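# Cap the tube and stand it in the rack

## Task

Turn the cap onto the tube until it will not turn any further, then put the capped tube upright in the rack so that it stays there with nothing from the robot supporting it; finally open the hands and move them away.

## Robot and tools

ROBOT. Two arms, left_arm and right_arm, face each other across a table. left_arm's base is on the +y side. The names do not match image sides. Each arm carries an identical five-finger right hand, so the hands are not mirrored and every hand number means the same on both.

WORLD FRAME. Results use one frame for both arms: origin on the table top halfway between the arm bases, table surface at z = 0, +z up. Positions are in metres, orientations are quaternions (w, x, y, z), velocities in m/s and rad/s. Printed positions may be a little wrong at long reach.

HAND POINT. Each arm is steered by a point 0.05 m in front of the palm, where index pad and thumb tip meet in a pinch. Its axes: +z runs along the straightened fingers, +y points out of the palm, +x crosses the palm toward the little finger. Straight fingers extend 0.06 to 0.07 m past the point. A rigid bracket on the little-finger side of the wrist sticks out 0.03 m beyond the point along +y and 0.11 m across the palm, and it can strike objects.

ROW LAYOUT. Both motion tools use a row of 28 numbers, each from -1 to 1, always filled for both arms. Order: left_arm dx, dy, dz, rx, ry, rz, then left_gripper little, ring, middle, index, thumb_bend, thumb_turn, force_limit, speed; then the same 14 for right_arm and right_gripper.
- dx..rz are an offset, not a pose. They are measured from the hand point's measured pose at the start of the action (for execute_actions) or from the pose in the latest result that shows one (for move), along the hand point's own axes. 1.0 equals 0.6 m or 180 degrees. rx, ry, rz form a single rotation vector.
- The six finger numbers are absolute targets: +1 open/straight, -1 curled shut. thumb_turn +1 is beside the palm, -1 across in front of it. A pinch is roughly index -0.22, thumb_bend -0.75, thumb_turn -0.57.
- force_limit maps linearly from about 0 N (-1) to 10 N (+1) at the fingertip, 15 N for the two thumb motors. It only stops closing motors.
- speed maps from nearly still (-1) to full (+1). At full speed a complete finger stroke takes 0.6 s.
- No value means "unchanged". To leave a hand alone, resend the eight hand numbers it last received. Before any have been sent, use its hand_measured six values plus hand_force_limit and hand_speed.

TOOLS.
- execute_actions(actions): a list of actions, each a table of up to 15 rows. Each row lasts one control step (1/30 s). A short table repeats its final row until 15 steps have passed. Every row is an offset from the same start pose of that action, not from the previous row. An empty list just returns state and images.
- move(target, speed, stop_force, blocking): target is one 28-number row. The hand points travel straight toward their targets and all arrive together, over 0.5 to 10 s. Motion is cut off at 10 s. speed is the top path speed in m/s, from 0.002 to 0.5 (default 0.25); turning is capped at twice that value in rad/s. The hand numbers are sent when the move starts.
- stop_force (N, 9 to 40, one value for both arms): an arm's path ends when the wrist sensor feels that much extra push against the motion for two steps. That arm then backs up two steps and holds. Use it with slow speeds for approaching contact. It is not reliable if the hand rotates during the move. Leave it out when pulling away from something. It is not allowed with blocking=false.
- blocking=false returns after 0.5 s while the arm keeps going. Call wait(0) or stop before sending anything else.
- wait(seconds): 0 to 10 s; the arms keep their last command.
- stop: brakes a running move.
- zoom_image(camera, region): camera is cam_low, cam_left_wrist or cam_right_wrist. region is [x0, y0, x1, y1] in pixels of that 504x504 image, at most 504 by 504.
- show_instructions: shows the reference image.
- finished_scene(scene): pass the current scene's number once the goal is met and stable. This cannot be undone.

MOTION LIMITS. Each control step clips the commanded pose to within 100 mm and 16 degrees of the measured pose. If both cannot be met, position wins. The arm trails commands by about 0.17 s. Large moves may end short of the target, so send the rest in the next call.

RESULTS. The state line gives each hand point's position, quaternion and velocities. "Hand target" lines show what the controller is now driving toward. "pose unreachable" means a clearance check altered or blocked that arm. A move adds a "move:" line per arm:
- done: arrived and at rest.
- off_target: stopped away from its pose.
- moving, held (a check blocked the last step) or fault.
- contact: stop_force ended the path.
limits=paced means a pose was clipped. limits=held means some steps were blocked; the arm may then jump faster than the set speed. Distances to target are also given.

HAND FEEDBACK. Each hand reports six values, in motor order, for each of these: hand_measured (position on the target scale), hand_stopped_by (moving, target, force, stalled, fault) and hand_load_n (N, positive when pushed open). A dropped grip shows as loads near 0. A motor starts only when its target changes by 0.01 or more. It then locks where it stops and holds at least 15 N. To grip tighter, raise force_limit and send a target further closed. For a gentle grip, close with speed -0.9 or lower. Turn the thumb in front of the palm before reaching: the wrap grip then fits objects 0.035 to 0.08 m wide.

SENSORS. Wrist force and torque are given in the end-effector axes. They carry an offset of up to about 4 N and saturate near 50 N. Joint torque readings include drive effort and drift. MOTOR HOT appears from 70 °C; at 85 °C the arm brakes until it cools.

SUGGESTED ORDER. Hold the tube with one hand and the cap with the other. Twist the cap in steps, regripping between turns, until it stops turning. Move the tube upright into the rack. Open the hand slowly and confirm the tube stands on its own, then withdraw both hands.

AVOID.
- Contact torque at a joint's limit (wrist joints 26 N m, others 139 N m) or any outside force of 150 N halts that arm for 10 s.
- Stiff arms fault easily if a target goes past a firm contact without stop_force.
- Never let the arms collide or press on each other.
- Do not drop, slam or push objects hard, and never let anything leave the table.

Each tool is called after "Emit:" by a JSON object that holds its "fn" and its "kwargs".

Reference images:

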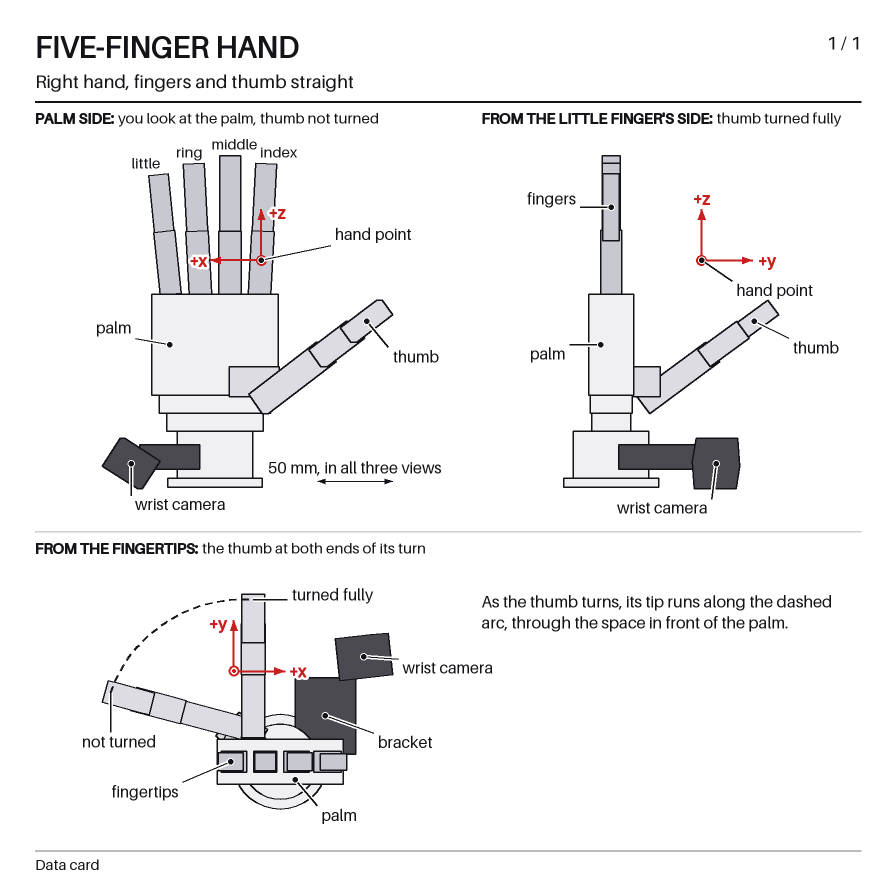

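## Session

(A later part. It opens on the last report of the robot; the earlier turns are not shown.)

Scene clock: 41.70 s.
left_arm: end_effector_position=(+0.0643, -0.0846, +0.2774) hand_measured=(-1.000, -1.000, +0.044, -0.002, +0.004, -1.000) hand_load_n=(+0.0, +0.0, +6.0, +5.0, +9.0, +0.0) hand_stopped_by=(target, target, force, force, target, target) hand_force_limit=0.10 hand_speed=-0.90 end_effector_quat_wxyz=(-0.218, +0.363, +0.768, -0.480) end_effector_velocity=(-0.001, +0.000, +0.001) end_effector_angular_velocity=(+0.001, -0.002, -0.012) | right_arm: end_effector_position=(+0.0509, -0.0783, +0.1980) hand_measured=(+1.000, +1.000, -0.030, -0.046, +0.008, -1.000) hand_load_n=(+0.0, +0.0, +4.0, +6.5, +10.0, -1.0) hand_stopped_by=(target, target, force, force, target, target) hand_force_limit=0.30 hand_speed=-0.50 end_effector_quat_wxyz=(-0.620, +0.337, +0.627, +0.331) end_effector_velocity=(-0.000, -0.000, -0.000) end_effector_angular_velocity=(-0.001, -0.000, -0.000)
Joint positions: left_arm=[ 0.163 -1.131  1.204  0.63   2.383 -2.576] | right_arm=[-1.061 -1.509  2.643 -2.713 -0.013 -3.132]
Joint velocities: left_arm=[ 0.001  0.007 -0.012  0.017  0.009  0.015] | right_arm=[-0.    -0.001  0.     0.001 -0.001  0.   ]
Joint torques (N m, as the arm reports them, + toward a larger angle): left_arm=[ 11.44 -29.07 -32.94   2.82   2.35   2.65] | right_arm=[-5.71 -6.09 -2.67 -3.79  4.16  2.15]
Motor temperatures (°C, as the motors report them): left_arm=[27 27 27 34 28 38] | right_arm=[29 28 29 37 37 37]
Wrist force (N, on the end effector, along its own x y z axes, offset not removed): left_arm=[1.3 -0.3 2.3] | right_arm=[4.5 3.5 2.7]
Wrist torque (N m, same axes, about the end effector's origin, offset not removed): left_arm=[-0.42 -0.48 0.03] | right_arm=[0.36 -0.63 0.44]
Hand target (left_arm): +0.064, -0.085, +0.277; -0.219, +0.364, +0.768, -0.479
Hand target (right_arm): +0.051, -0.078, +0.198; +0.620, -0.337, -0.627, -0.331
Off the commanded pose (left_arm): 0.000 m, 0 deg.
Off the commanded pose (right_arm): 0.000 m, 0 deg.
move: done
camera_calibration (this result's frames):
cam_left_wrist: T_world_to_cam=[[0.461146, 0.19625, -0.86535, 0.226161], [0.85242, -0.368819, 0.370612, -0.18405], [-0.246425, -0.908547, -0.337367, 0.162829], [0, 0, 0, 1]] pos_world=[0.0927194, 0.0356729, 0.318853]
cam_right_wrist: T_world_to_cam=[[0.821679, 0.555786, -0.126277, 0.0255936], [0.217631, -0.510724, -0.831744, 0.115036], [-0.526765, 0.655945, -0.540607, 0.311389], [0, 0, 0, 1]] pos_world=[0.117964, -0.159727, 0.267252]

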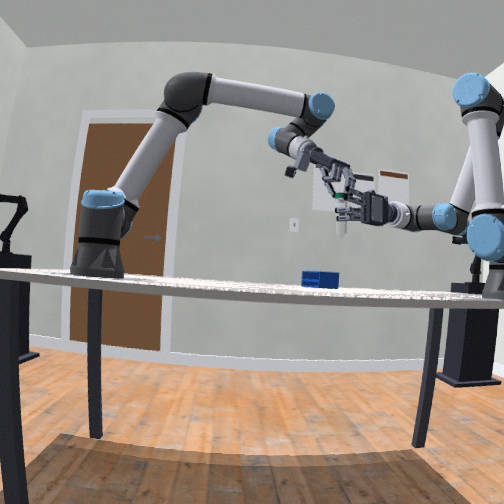

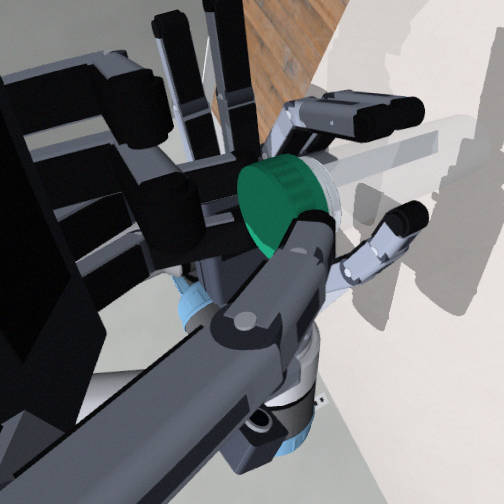

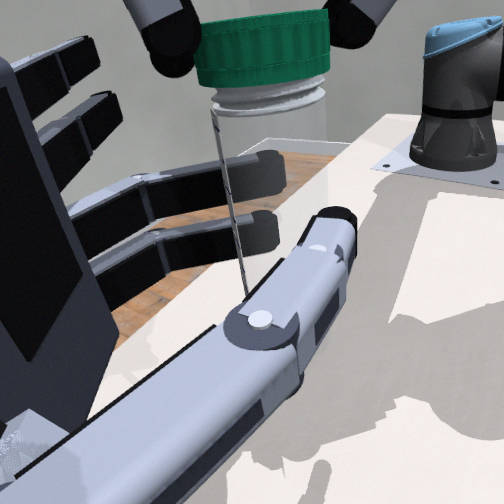

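Emit:
{"fn": "move", "kwargs": {"target": [0,0,0,0,0,0,-1,-1,0.2,0.16,0.3,-1,0.1,0,0,0,0,0,0,0,1,1,-0.3,-0.3,0,-1,0.3,-0.5]}}

Emit:
{"fn": "move", "kwargs": {"target": [0.0217,0.0096,-0.0194,-0.005,-0.448,-0.2225,-1,-1,0.2,0.16,0.3,-1,0.1,0,0,0,0,0,0,0,1,1,-0.3,-0.3,0,-1,0.3,-0.5], "speed": 0.25}}

Emit:
{"fn": "zoom_image", "kwargs": {"camera": "cam_low", "region": [310, 155, 390, 235]}}

Scene clock: 43.87 s.
left_arm: end_effector_position=(+0.0644, -0.0846, +0.2774) hand_measured=(-1.000, -1.000, +0.200, +0.160, +0.300, -1.000) hand_load_n=(+0.0, +0.0, +0.0, +0.0, +0.0, +0.0) hand_stopped_by=(target, target, target, target, target, target) hand_force_limit=0.10 hand_speed=0.00 end_effector_quat_wxyz=(-0.218, +0.363, +0.768, -0.480) end_effector_velocity=(-0.000, -0.000, +0.000) end_effector_angular_velocity=(-0.001, +0.000, +0.000) | right_arm: end_effector_position=(+0.0509, -0.0783, +0.1980) hand_measured=(+1.000, +1.000, -0.030, -0.046, +0.008, -1.000) hand_load_n=(+0.0, +0.0, +4.0, +6.5, +9.5, -1.5) hand_stopped_by=(target, target, force, force, target, target) hand_force_limit=0.30 hand_speed=-0.50 end_effector_quat_wxyz=(-0.620, +0.337, +0.627, +0.331) end_effector_velocity=(+0.000, -0.000, -0.001) end_effector_angular_velocity=(-0.002, +0.000, -0.000)
Joint positions: left_arm=[ 0.163 -1.131  1.204  0.63   2.383 -2.576] | right_arm=[-1.061 -1.509  2.643 -2.713 -0.013 -3.132]
Joint velocities: left_arm=[-0.001 -0.001  0.    -0.001 -0.    -0.001] | right_arm=[-0.     0.001 -0.     0.001 -0.002 -0.   ]
Joint torques (N m, as the arm reports them, + toward a larger angle): left_arm=[-10.62 -48.19  -9.94  -1.28  -0.99  -2.57] | right_arm=[-5.62 -5.61 -2.77 -3.72  3.91  2.14]
Motor temperatures (°C, as the motors report them): left_arm=[27 27 27 34 28 38] | right_arm=[29 28 29 37 37 37]
Wrist force (N, on the end effector, along its own x y z axes, offset not removed): left_arm=[1.4 -0.3 0.9] | right_arm=[2.2 -0.7 -1.5]
Wrist torque (N m, same axes, about the end effector's origin, offset not removed): left_arm=[-0.26 -0.44 0.03] | right_arm=[0.02 0.04 -0.05]
Hand target (left_arm): +0.064, -0.085, +0.277; -0.218, +0.363, +0.768, -0.480
Hand target (right_arm): +0.051, -0.078, +0.198; +0.620, -0.337, -0.627, -0.331
Off the commanded pose (left_arm): 0.000 m, 0 deg.
Off the commanded pose (right_arm): 0.000 m, 0 deg.
move: done
camera_calibration (this result's frames):
cam_left_wrist: T_world_to_cam=[[0.461126, 0.196327, -0.865343, 0.226102], [0.852467, -0.368709, 0.370613, -0.184145], [-0.246298, -0.908576, -0.337383, 0.162851], [0, 0, 0, 1]] pos_world=[0.0928261, 0.0356762, 0.318846]
cam_right_wrist: T_world_to_cam=[[0.821679, 0.555786, -0.126277, 0.0255936], [0.217631, -0.510723, -0.831744, 0.115036], [-0.526765, 0.655945, -0.540607, 0.311389], [0, 0, 0, 1]] pos_world=[0.117964, -0.159727, 0.267252]

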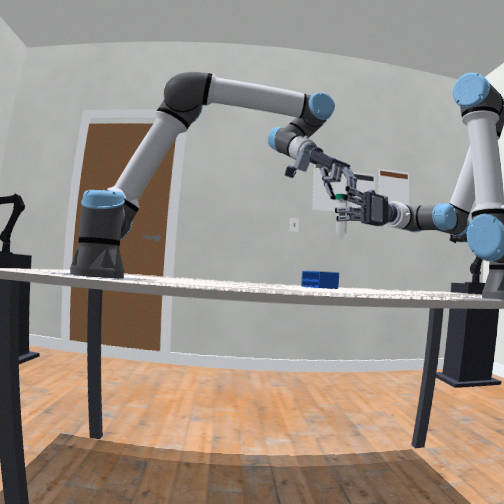

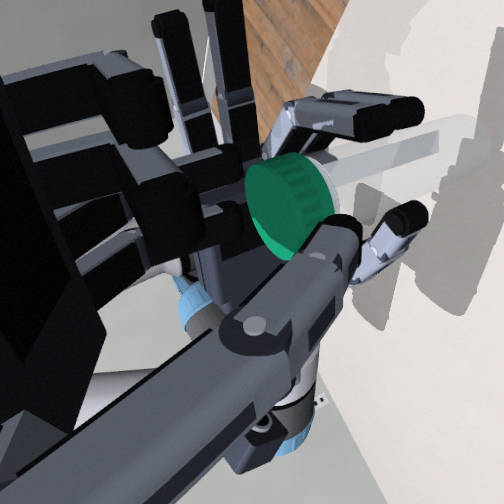

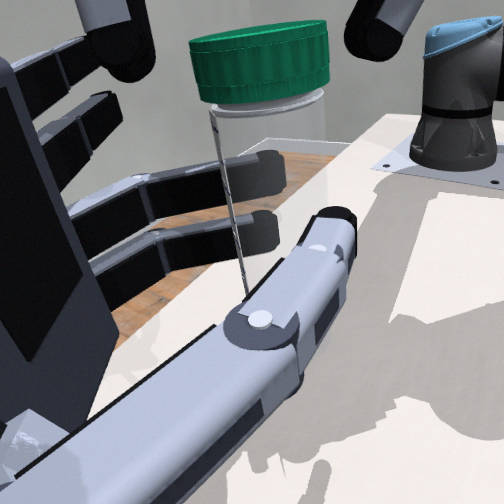

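Scene clock: 47.60 s.
left_arm: end_effector_position=(+0.0656, -0.0665, +0.2765) hand_measured=(-1.000, -1.000, +0.200, +0.160, +0.300, -1.000) hand_load_n=(+0.0, +0.0, +0.0, +0.0, +0.0, +0.0) hand_stopped_by=(target, target, target, target, target, target) hand_force_limit=0.10 hand_speed=0.00 end_effector_quat_wxyz=(-0.183, +0.287, -0.799, +0.495) end_effector_velocity=(-0.001, +0.000, -0.001) end_effector_angular_velocity=(+0.007, +0.003, +0.012) | right_arm: end_effector_position=(+0.0509, -0.0783, +0.1980) hand_measured=(+1.000, +1.000, -0.030, -0.046, +0.008, -1.000) hand_load_n=(+0.0, +0.0, +4.0, +6.5, +9.5, -1.5) hand_stopped_by=(target, target, force, force, target, target) hand_force_limit=0.30 hand_speed=-0.50 end_effector_quat_wxyz=(-0.620, +0.337, +0.627, +0.331) end_effector_velocity=(+0.000, -0.000, +0.000) end_effector_angular_velocity=(-0.000, +0.001, -0.000)
Joint positions: left_arm=[-0.393 -1.13   1.244  0.797  0.595 -3.952] | right_arm=[-1.061 -1.509  2.643 -2.713 -0.013 -3.132]
Joint velocities: left_arm=[-0.     0.012 -0.015  0.027 -0.003 -0.024] | right_arm=[-0.    -0.001  0.     0.001 -0.     0.   ]
Joint torques (N m, as the arm reports them, + toward a larger angle): left_arm=[  0.66 -25.96 -31.75   3.31  -3.    -2.66] | right_arm=[-5.5  -5.1  -2.9  -3.58  4.13  2.15]
Motor temperatures (°C, as the motors report them): left_arm=[27 27 27 34 28 38] | right_arm=[29 28 29 37 37 37]
Wrist force (N, on the end effector, along its own x y z axes, offset not removed): left_arm=[0.5 -1.9 1.3] | right_arm=[-3.3 -4.5 0.5]
Wrist torque (N m, same axes, about the end effector's origin, offset not removed): left_arm=[-0.55 -0.30 -0.04] | right_arm=[-0.56 0.59 -0.38]
Hand target (left_arm): +0.066, -0.066, +0.276; +0.183, -0.288, +0.799, -0.495
Hand target (right_arm): +0.051, -0.078, +0.198; +0.620, -0.337, -0.627, -0.331
Off the commanded pose (left_arm): 0.001 m, 0 deg.
Off the commanded pose (right_arm): 0.000 m, 0 deg.
move: done
camera_calibration (this result's frames):
cam_left_wrist: T_world_to_cam=[[-0.198451, 0.456431, -0.867345, 0.282363], [0.370263, 0.854282, 0.36484, -0.0636442], [0.907481, -0.248743, -0.338533, 0.147748], [0, 0, 0, 1]] pos_world=[-0.0544778, -0.0377582, 0.318144]
cam_right_wrist: T_world_to_cam=[[0.821679, 0.555786, -0.126277, 0.0255936], [0.217631, -0.510723, -0.831744, 0.115036], [-0.526765, 0.655945, -0.540607, 0.311389], [0, 0, 0, 1]] pos_world=[0.117964, -0.159727, 0.267252]

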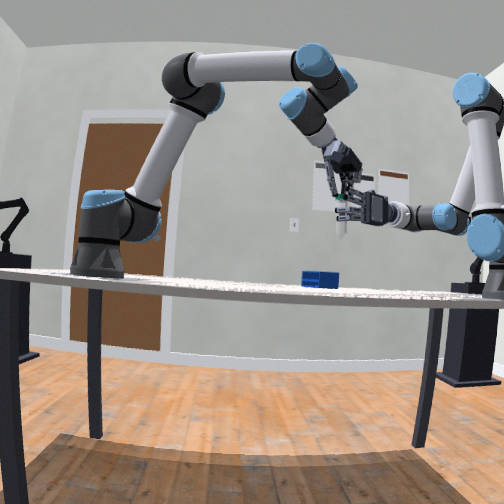

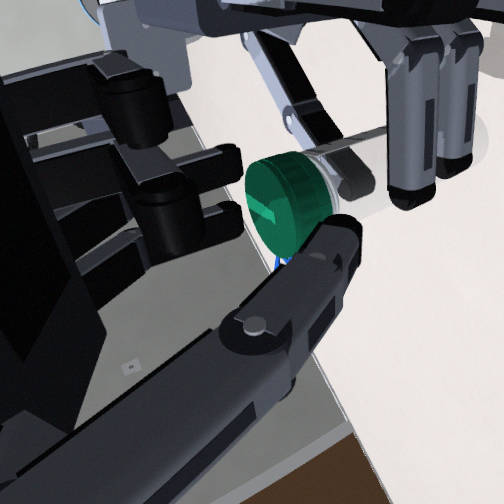

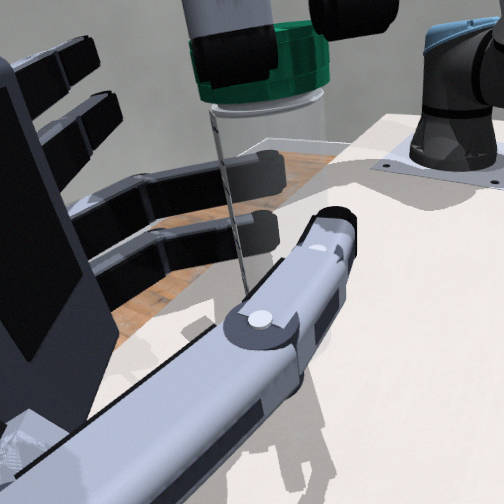

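Region (310, 155, 390, 235) of cam_low's 504x504 image, scaled by 6.300, with more detail than that image has.

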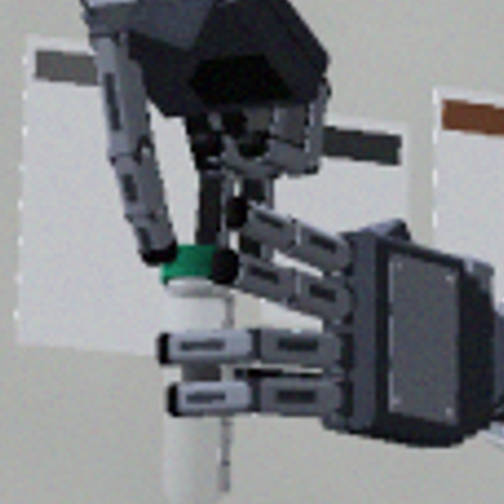

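Emit:
{"fn": "move", "kwargs": {"target": [0,0.0075,0.0037,0,0,0,-1,-1,0.1,0.06,0.06,-1,0.1,-0.7,0,0,0,0,0,0,1,1,-0.3,-0.3,0,-1,0.3,-0.5], "speed": 0.02}}

Emit:
{"fn": "move", "kwargs": {"target": [0,0,0,0,0,0,-1,-1,-0.35,-0.35,0,-1,0.1,-0.9,0,0,0,0,0,0,1,1,-0.3,-0.3,0,-1,0.3,-0.5]}}

Emit:
{"fn": "move", "kwargs": {"target": [0.0063,-0.0062,0.014,0.0025,0.224,0.111,-1,-1,-0.35,-0.35,0,-1,0.1,-0.9,0,0,0,0,0,0,1,1,-0.3,-0.3,0,-1,0.3,-0.5]}}

Emit:
{"fn": "move", "kwargs": {"target": [0.0063,-0.0062,0.014,0.0025,0.224,0.111,-1,-1,-0.35,-0.35,0,-1,0.1,-0.9,0,0,0,0,0,0,1,1,-0.3,-0.3,0,-1,0.3,-0.5]}}

Emit:
{"fn": "move", "kwargs": {"target": [0,0,0,0,0,0,-1,-1,0.17,0.13,0.2,-1,0.1,0,0,0,0,0,0,0,1,1,-0.3,-0.3,0,-1,0.3,-0.5]}}

Scene clock: 49.03 s.
left_arm: end_effector_position=(+0.0657, -0.0665, +0.2715) hand_measured=(-1.000, -1.000, +0.100, +0.060, +0.060, -1.000) hand_load_n=(+0.0, +0.0, +0.0, +0.0, +0.0, +0.0) hand_stopped_by=(target, target, target, target, target, target) hand_force_limit=0.10 hand_speed=-0.70 end_effector_quat_wxyz=(-0.183, +0.287, -0.799, +0.495) end_effector_velocity=(-0.000, -0.000, -0.001) end_effector_angular_velocity=(+0.002, -0.001, -0.001) | right_arm: end_effector_position=(+0.0509, -0.0783, +0.1980) hand_measured=(+1.000, +1.000, -0.030, -0.046, +0.008, -1.000) hand_load_n=(+0.0, +0.0, +4.0, +6.5, +9.5, -1.5) hand_stopped_by=(target, target, force, force, target, target) hand_force_limit=0.30 hand_speed=-0.50 end_effector_quat_wxyz=(-0.620, +0.337, +0.627, +0.331) end_effector_velocity=(+0.000, -0.000, -0.000) end_effector_angular_velocity=(-0.001, +0.001, -0.000)
Joint positions: left_arm=[-0.392 -1.128  1.255  0.784  0.595 -3.952] | right_arm=[-1.061 -1.509  2.643 -2.713 -0.013 -3.132]
Joint velocities: left_arm=[-0.     0.002  0.    -0.     0.     0.001] | right_arm=[-0.     0.001  0.     0.002  0.    -0.001]
Joint torques (N m, as the arm reports them, + toward a larger angle): left_arm=[  3.78 -29.26  -8.78  -0.71   0.55   2.59] | right_arm=[-4.75 -5.48 -3.19 -3.7   4.06  2.24]
Motor temperatures (°C, as the motors report them): left_arm=[27 27 27 34 28 38] | right_arm=[29 28 29 37 37 37]
Wrist force (N, on the end effector, along its own x y z axes, offset not removed): left_arm=[1.6 -0.1 2.8] | right_arm=[0.4 -1.5 0.5]
Wrist torque (N m, same axes, about the end effector's origin, offset not removed): left_arm=[-0.36 -0.54 0.01] | right_arm=[0.17 -0.04 -0.03]
Hand target (left_arm): +0.066, -0.066, +0.271; +0.183, -0.287, +0.799, -0.495
Hand target (right_arm): +0.051, -0.078, +0.198; +0.620, -0.337, -0.627, -0.331
Off the commanded pose (left_arm): 0.000 m, 0 deg.
Off the commanded pose (right_arm): 0.000 m, 0 deg.
move: done
camera_calibration (this result's frames):
cam_left_wrist: T_world_to_cam=[[-0.19846, 0.456444, -0.867337, 0.278004], [0.370227, 0.854287, 0.364863, -0.0618652], [0.907494, -0.248701, -0.338529, 0.146001], [0, 0, 0, 1]] pos_world=[-0.0544187, -0.0377321, 0.313122]
cam_right_wrist: T_world_to_cam=[[0.821679, 0.555786, -0.126277, 0.0255935], [0.217631, -0.510723, -0.831744, 0.115036], [-0.526765, 0.655945, -0.540607, 0.311389], [0, 0, 0, 1]] pos_world=[0.117964, -0.159727, 0.267252]

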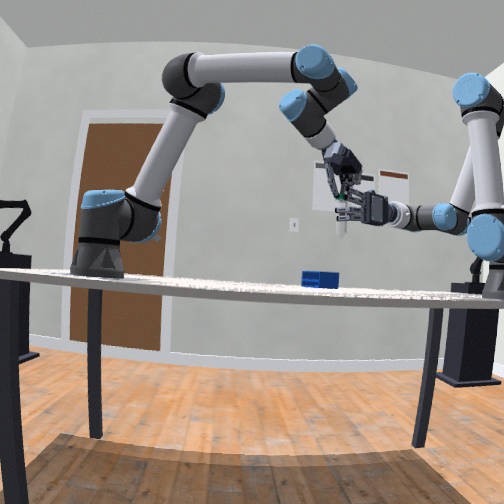

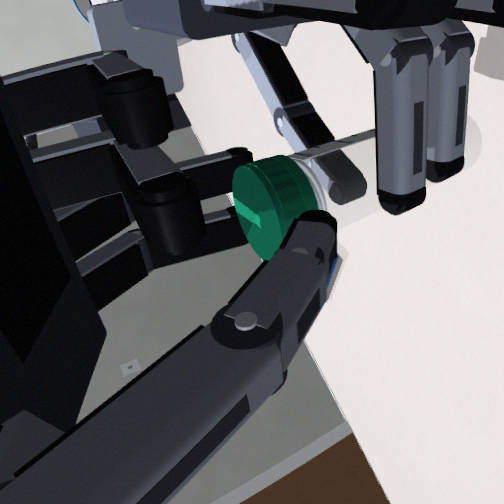

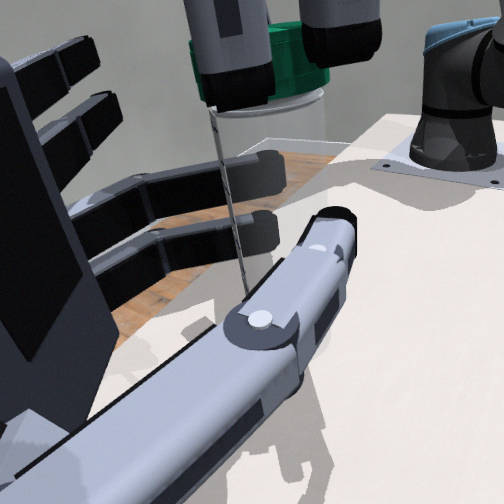

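Scene clock: 49.70 s.
left_arm: end_effector_position=(+0.0657, -0.0665, +0.2715) hand_measured=(-1.000, -1.000, +0.042, -0.010, +0.020, -1.000) hand_load_n=(+0.0, +0.0, +5.5, +7.0, +7.5, +0.0) hand_stopped_by=(target, target, force, force, force, target) hand_force_limit=0.10 hand_speed=-0.90 end_effector_quat_wxyz=(-0.183, +0.287, -0.799, +0.495) end_effector_velocity=(-0.000, -0.000, -0.000) end_effector_angular_velocity=(+0.000, -0.001, -0.001) | right_arm: end_effector_position=(+0.0509, -0.0783, +0.1980) hand_measured=(+1.000, +1.000, -0.030, -0.046, +0.008, -1.000) hand_load_n=(+0.0, +0.0, +6.5, +6.0, +9.0, -3.0) hand_stopped_by=(target, target, force, force, target, target) hand_force_limit=0.30 hand_speed=-0.50 end_effector_quat_wxyz=(-0.620, +0.337, +0.627, +0.331) end_effector_velocity=(+0.000, -0.000, +0.001) end_effector_angular_velocity=(+0.001, -0.002, -0.000)
Joint positions: left_arm=[-0.392 -1.128  1.255  0.784  0.595 -3.952] | right_arm=[-1.061 -1.509  2.643 -2.713 -0.013 -3.132]
Joint velocities: left_arm=[-0.001  0.001 -0.    -0.    -0.     0.   ] | right_arm=[-0.    -0.001 -0.     0.     0.    -0.001]
Joint torques (N m, as the arm reports them, + toward a larger angle): left_arm=[  2.95 -29.2  -10.58  -0.07   0.55   2.56] | right_arm=[-5.14 -6.14 -3.66 -3.61  4.14  2.  ]
Motor temperatures (°C, as the motors report them): left_arm=[27 27 27 34 28 38] | right_arm=[29 28 29 37 37 37]
Wrist force (N, on the end effector, along its own x y z axes, offset not removed): left_arm=[1.2 -5.9 4.2] | right_arm=[-2.3 1.4 3.9]
Wrist torque (N m, same axes, about the end effector's origin, offset not removed): left_arm=[-0.66 -0.38 -0.11] | right_arm=[0.52 -0.05 0.13]
Hand target (left_arm): +0.066, -0.066, +0.271; +0.183, -0.287, +0.799, -0.495
Hand target (right_arm): +0.051, -0.078, +0.198; +0.620, -0.337, -0.627, -0.331
Off the commanded pose (left_arm): 0.000 m, 0 deg.
Off the commanded pose (right_arm): 0.000 m, 0 deg.
move: done
camera_calibration (this result's frames):
cam_left_wrist: T_world_to_cam=[[-0.198458, 0.456444, -0.867337, 0.278001], [0.370228, 0.854287, 0.364863, -0.0618641], [0.907494, -0.248703, -0.338529, 0.146], [0, 0, 0, 1]] pos_world=[-0.0544186, -0.0377318, 0.313118]
cam_right_wrist: T_world_to_cam=[[0.821678, 0.555786, -0.126284, 0.0255951], [0.217626, -0.510727, -0.831743, 0.115036], [-0.526768, 0.655943, -0.540606, 0.311389], [0, 0, 0, 1]] pos_world=[0.117964, -0.159727, 0.267251]

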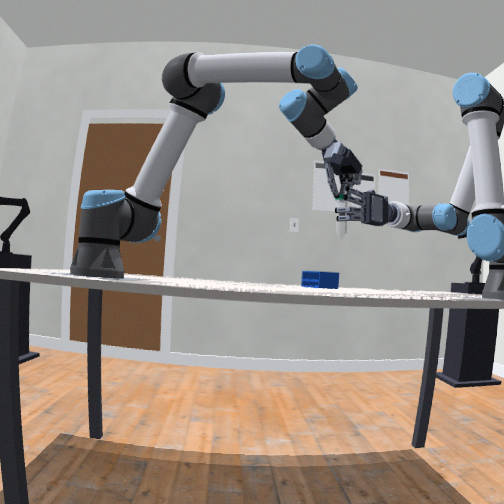

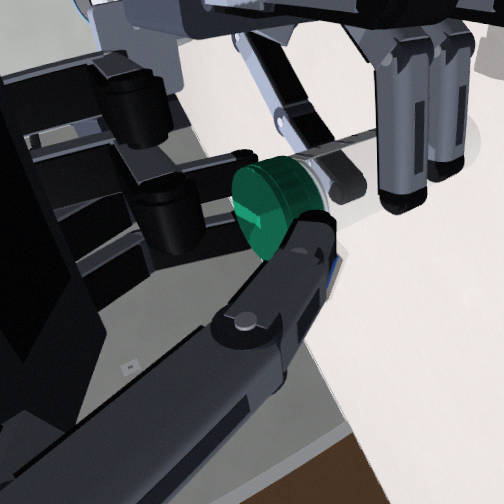

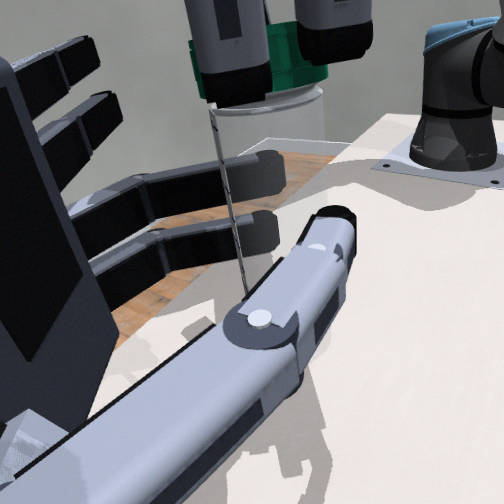

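Scene clock: 51.83 s.
left_arm: end_effector_position=(+0.0687, -0.0759, +0.2719) hand_measured=(-1.000, -1.000, +0.042, -0.010, +0.020, -1.000) hand_load_n=(+0.0, +0.0, +5.5, +6.0, +8.0, -0.5) hand_stopped_by=(target, target, force, force, force, target) hand_force_limit=0.10 hand_speed=-0.90 end_effector_quat_wxyz=(+0.019, -0.041, -0.848, +0.528) end_effector_velocity=(-0.000, -0.001, +0.000) end_effector_angular_velocity=(+0.000, +0.002, -0.011) | right_arm: end_effector_position=(+0.0509, -0.0783, +0.1980) hand_measured=(+1.000, +1.000, -0.030, -0.046, +0.008, -1.000) hand_load_n=(+0.0, +0.0, +5.5, +6.5, +9.0, -0.5) hand_stopped_by=(target, target, force, force, target, target) hand_force_limit=0.30 hand_speed=-0.50 end_effector_quat_wxyz=(-0.620, +0.337, +0.627, +0.331) end_effector_velocity=(-0.000, +0.000, -0.000) end_effector_angular_velocity=(-0.001, +0.002, +0.000)
Joint positions: left_arm=[-0.151 -1.392  1.534  0.32   1.434 -3.198] | right_arm=[-1.061 -1.509  2.643 -2.713 -0.013 -3.132]
Joint velocities: left_arm=[ 0.005  0.001 -0.002  0.     0.015  0.005] | right_arm=[0.    0.001 0.    0.001 0.001 0.001]
Joint torques (N m, as the arm reports them, + toward a larger angle): left_arm=[ 12.47 -15.27 -28.15   0.83   2.08   2.59] | right_arm=[-5.06 -5.43 -2.72 -3.72  4.17  1.89]
Motor temperatures (°C, as the motors report them): left_arm=[27 27 27 34 28 38] | right_arm=[29 28 29 37 37 37]
Wrist force (N, on the end effector, along its own x y z axes, offset not removed): left_arm=[-1.2 -7.9 2.3] | right_arm=[-7.4 -3.9 3.7]
Wrist torque (N m, same axes, about the end effector's origin, offset not removed): left_arm=[-0.44 -0.17 -0.26] | right_arm=[-0.68 0.37 -0.07]
Hand target (left_arm): +0.069, -0.076, +0.272; -0.020, +0.041, +0.848, -0.528
Hand target (right_arm): +0.051, -0.078, +0.198; +0.620, -0.337, -0.627, -0.331
Off the commanded pose (left_arm): 0.001 m, 0 deg.
Off the commanded pose (right_arm): 0.000 m, 0 deg.
move: done
camera_calibration (this result's frames):
cam_left_wrist: T_world_to_cam=[[0.18473, 0.461735, -0.867569, 0.25744], [0.864491, 0.34355, 0.366918, -0.128346], [0.467472, -0.817786, -0.335702, 0.127342], [0, 0, 0, 1]] pos_world=[0.00386832, 0.029363, 0.313188]
cam_right_wrist: T_world_to_cam=[[0.821678, 0.555785, -0.126286, 0.0255955], [0.217625, -0.510728, -0.831743, 0.115036], [-0.526769, 0.655942, -0.540606, 0.311389], [0, 0, 0, 1]] pos_world=[0.117964, -0.159727, 0.267251]

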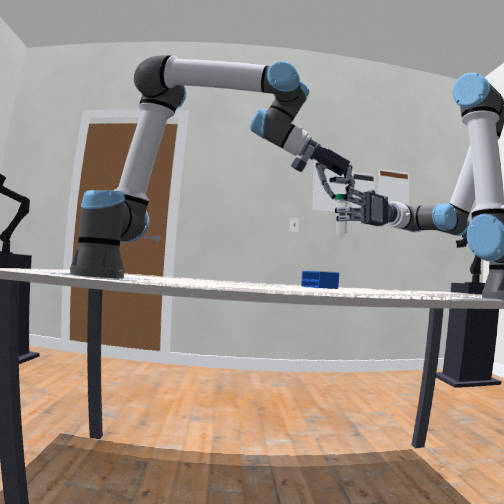

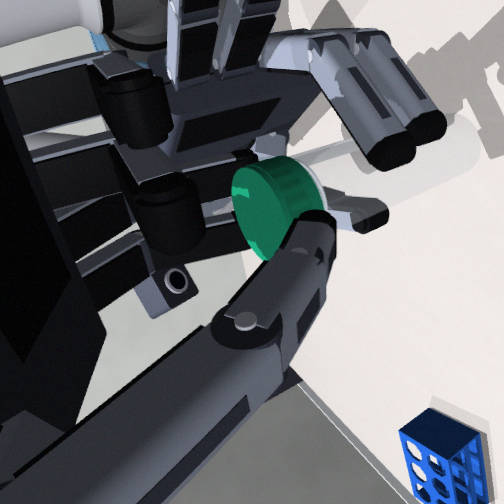

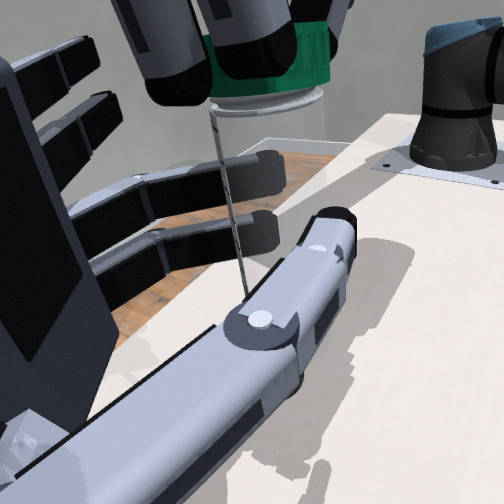

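Scene clock: 54.00 s.
left_arm: end_effector_position=(+0.0644, -0.0845, +0.2715) hand_measured=(-1.000, -1.000, +0.042, -0.010, +0.020, -1.000) hand_load_n=(+0.0, +0.0, +5.0, +6.0, +7.5, -1.0) hand_stopped_by=(target, target, force, force, force, target) hand_force_limit=0.10 hand_speed=-0.90 end_effector_quat_wxyz=(-0.218, +0.363, +0.768, -0.480) end_effector_velocity=(+0.000, -0.000, -0.001) end_effector_angular_velocity=(+0.005, -0.003, -0.011) | right_arm: end_effector_position=(+0.0509, -0.0783, +0.1980) hand_measured=(+1.000, +1.000, -0.030, -0.046, +0.008, -1.000) hand_load_n=(+0.0, +0.0, +4.5, +7.0, +9.0, +1.0) hand_stopped_by=(target, target, force, force, target, target) hand_force_limit=0.30 hand_speed=-0.50 end_effector_quat_wxyz=(-0.620, +0.337, +0.627, +0.331) end_effector_velocity=(+0.000, +0.000, +0.000) end_effector_angular_velocity=(+0.000, +0.001, -0.000)
Joint positions: left_arm=[ 0.163 -1.131  1.221  0.611  2.383 -2.578] | right_arm=[-1.061 -1.509  2.643 -2.713 -0.013 -3.132]
Joint velocities: left_arm=[ 0.002  0.011 -0.014  0.02   0.008  0.016] | right_arm=[-0.     0.001  0.    -0.     0.001  0.   ]
Joint torques (N m, as the arm reports them, + toward a larger angle): left_arm=[ 11.07 -23.19 -27.8    3.38   1.47   3.07] | right_arm=[-5.32 -6.85 -2.58 -3.75  4.07  1.81]
Motor temperatures (°C, as the motors report them): left_arm=[27 27 27 34 28 38] | right_arm=[29 28 29 37 37 37]
Wrist force (N, on the end effector, along its own x y z axes, offset not removed): left_arm=[0.1 -8.5 -2.8] | right_arm=[-6.3 -2.7 -0.5]
Wrist torque (N m, same axes, about the end effector's origin, offset not removed): left_arm=[-0.52 -0.23 -0.05] | right_arm=[-0.06 0.10 -0.10]
Hand target (left_arm): +0.064, -0.084, +0.271; -0.218, +0.363, +0.768, -0.480
Hand target (right_arm): +0.051, -0.078, +0.198; +0.620, -0.337, -0.627, -0.331
Off the commanded pose (left_arm): 0.000 m, 0 deg.
Off the commanded pose (right_arm): 0.000 m, 0 deg.
move: done
camera_calibration (this result's frames):
cam_left_wrist: T_world_to_cam=[[0.459896, 0.19577, -0.866123, 0.221266], [0.853406, -0.366945, 0.370203, -0.181731], [-0.245346, -0.909409, -0.335828, 0.160411], [0, 0, 0, 1]] pos_world=[0.092687, 0.0358774, 0.312791]
cam_right_wrist: T_world_to_cam=[[0.821677, 0.555785, -0.126293, 0.0255968], [0.21762, -0.510731, -0.831743, 0.115035], [-0.526772, 0.65594, -0.540606, 0.311388], [0, 0, 0, 1]] pos_world=[0.117964, -0.159726, 0.26725]

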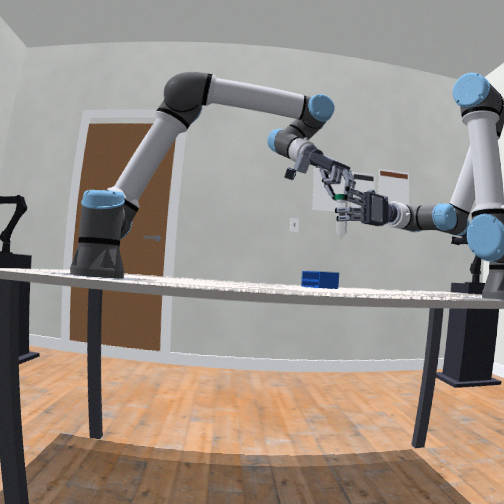

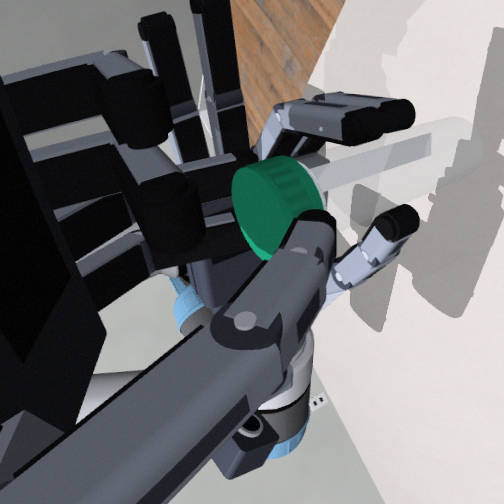

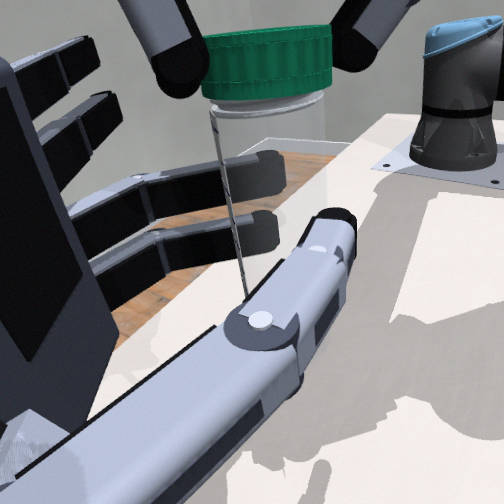

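Scene clock: 54.50 s.
left_arm: end_effector_position=(+0.0644, -0.0845, +0.2715) hand_measured=(-1.000, -1.000, +0.170, +0.130, +0.200, -1.000) hand_load_n=(+0.0, +0.0, +0.0, +0.0, +0.0, +0.0) hand_stopped_by=(target, target, target, target, target, target) hand_force_limit=0.10 hand_speed=0.00 end_effector_quat_wxyz=(-0.218, +0.363, +0.768, -0.480) end_effector_velocity=(+0.000, +0.000, +0.002) end_effector_angular_velocity=(-0.002, -0.000, +0.001) | right_arm: end_effector_position=(+0.0509, -0.0783, +0.1980) hand_measured=(+1.000, +1.000, -0.030, -0.046, +0.008, -1.000) hand_load_n=(+0.0, +0.0, +4.5, +5.5, +9.0, -0.5) hand_stopped_by=(target, target, force, force, target, target) hand_force_limit=0.30 hand_speed=-0.50 end_effector_quat_wxyz=(-0.620, +0.337, +0.627, +0.331) end_effector_velocity=(-0.000, -0.000, -0.000) end_effector_angular_velocity=(-0.001, -0.001, +0.000)
Joint positions: left_arm=[ 0.163 -1.131  1.22   0.611  2.383 -2.578] | right_arm=[-1.061 -1.509  2.643 -2.713 -0.013 -3.132]
Joint velocities: left_arm=[ 0.    -0.003  0.    -0.    -0.    -0.001] | right_arm=[ 0.    -0.    -0.     0.001 -0.001 -0.001]
Joint torques (N m, as the arm reports them, + toward a larger angle): left_arm=[  2.14 -49.19  -9.41  -1.38  -1.16  -2.63] | right_arm=[-5.1  -6.51 -3.45 -3.83  4.13  1.76]
Motor temperatures (°C, as the motors report them): left_arm=[27 27 27 34 28 38] | right_arm=[29 28 29 37 37 37]
Wrist force (N, on the end effector, along its own x y z axes, offset not removed): left_arm=[1.2 -1.7 1.8] | right_arm=[0.8 -3.6 -4.1]
Wrist torque (N m, same axes, about the end effector's origin, offset not removed): left_arm=[-0.60 -0.45 0.02] | right_arm=[-0.23 0.10 -0.04]
Hand target (left_arm): +0.064, -0.084, +0.272; -0.218, +0.363, +0.768, -0.480
Hand target (right_arm): +0.051, -0.078, +0.198; +0.620, -0.337, -0.627, -0.331
Off the commanded pose (left_arm): 0.000 m, 0 deg.
Off the commanded pose (right_arm): 0.000 m, 0 deg.
move: done
camera_calibration (this result's frames):
cam_left_wrist: T_world_to_cam=[[0.4599, 0.195811, -0.866112, 0.22121], [0.853412, -0.366932, 0.3702, -0.181762], [-0.245315, -0.909406, -0.33586, 0.160403], [0, 0, 0, 1]] pos_world=[0.0927324, 0.0358613, 0.312754]
cam_right_wrist: T_world_to_cam=[[0.821677, 0.555785, -0.126293, 0.0255968], [0.21762, -0.510731, -0.831743, 0.115035], [-0.526772, 0.65594, -0.540606, 0.311388], [0, 0, 0, 1]] pos_world=[0.117964, -0.159726, 0.26725]

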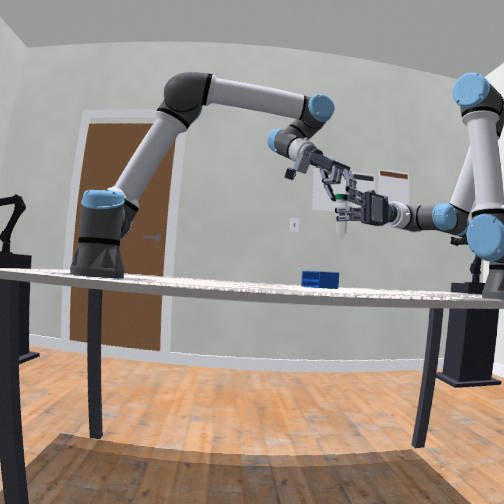

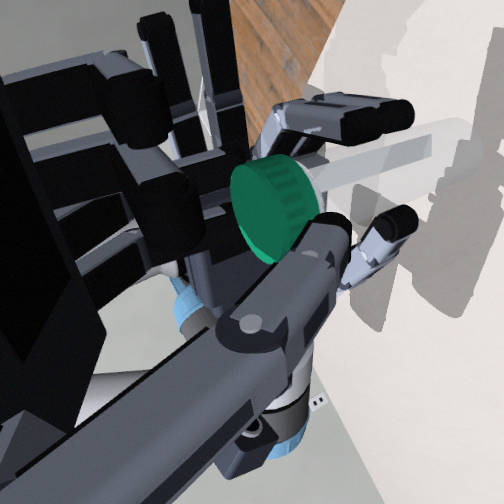

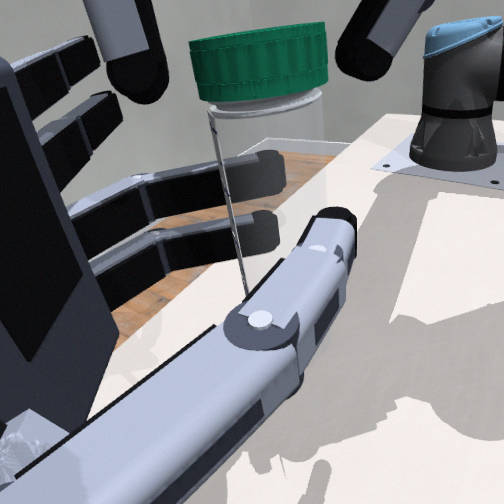

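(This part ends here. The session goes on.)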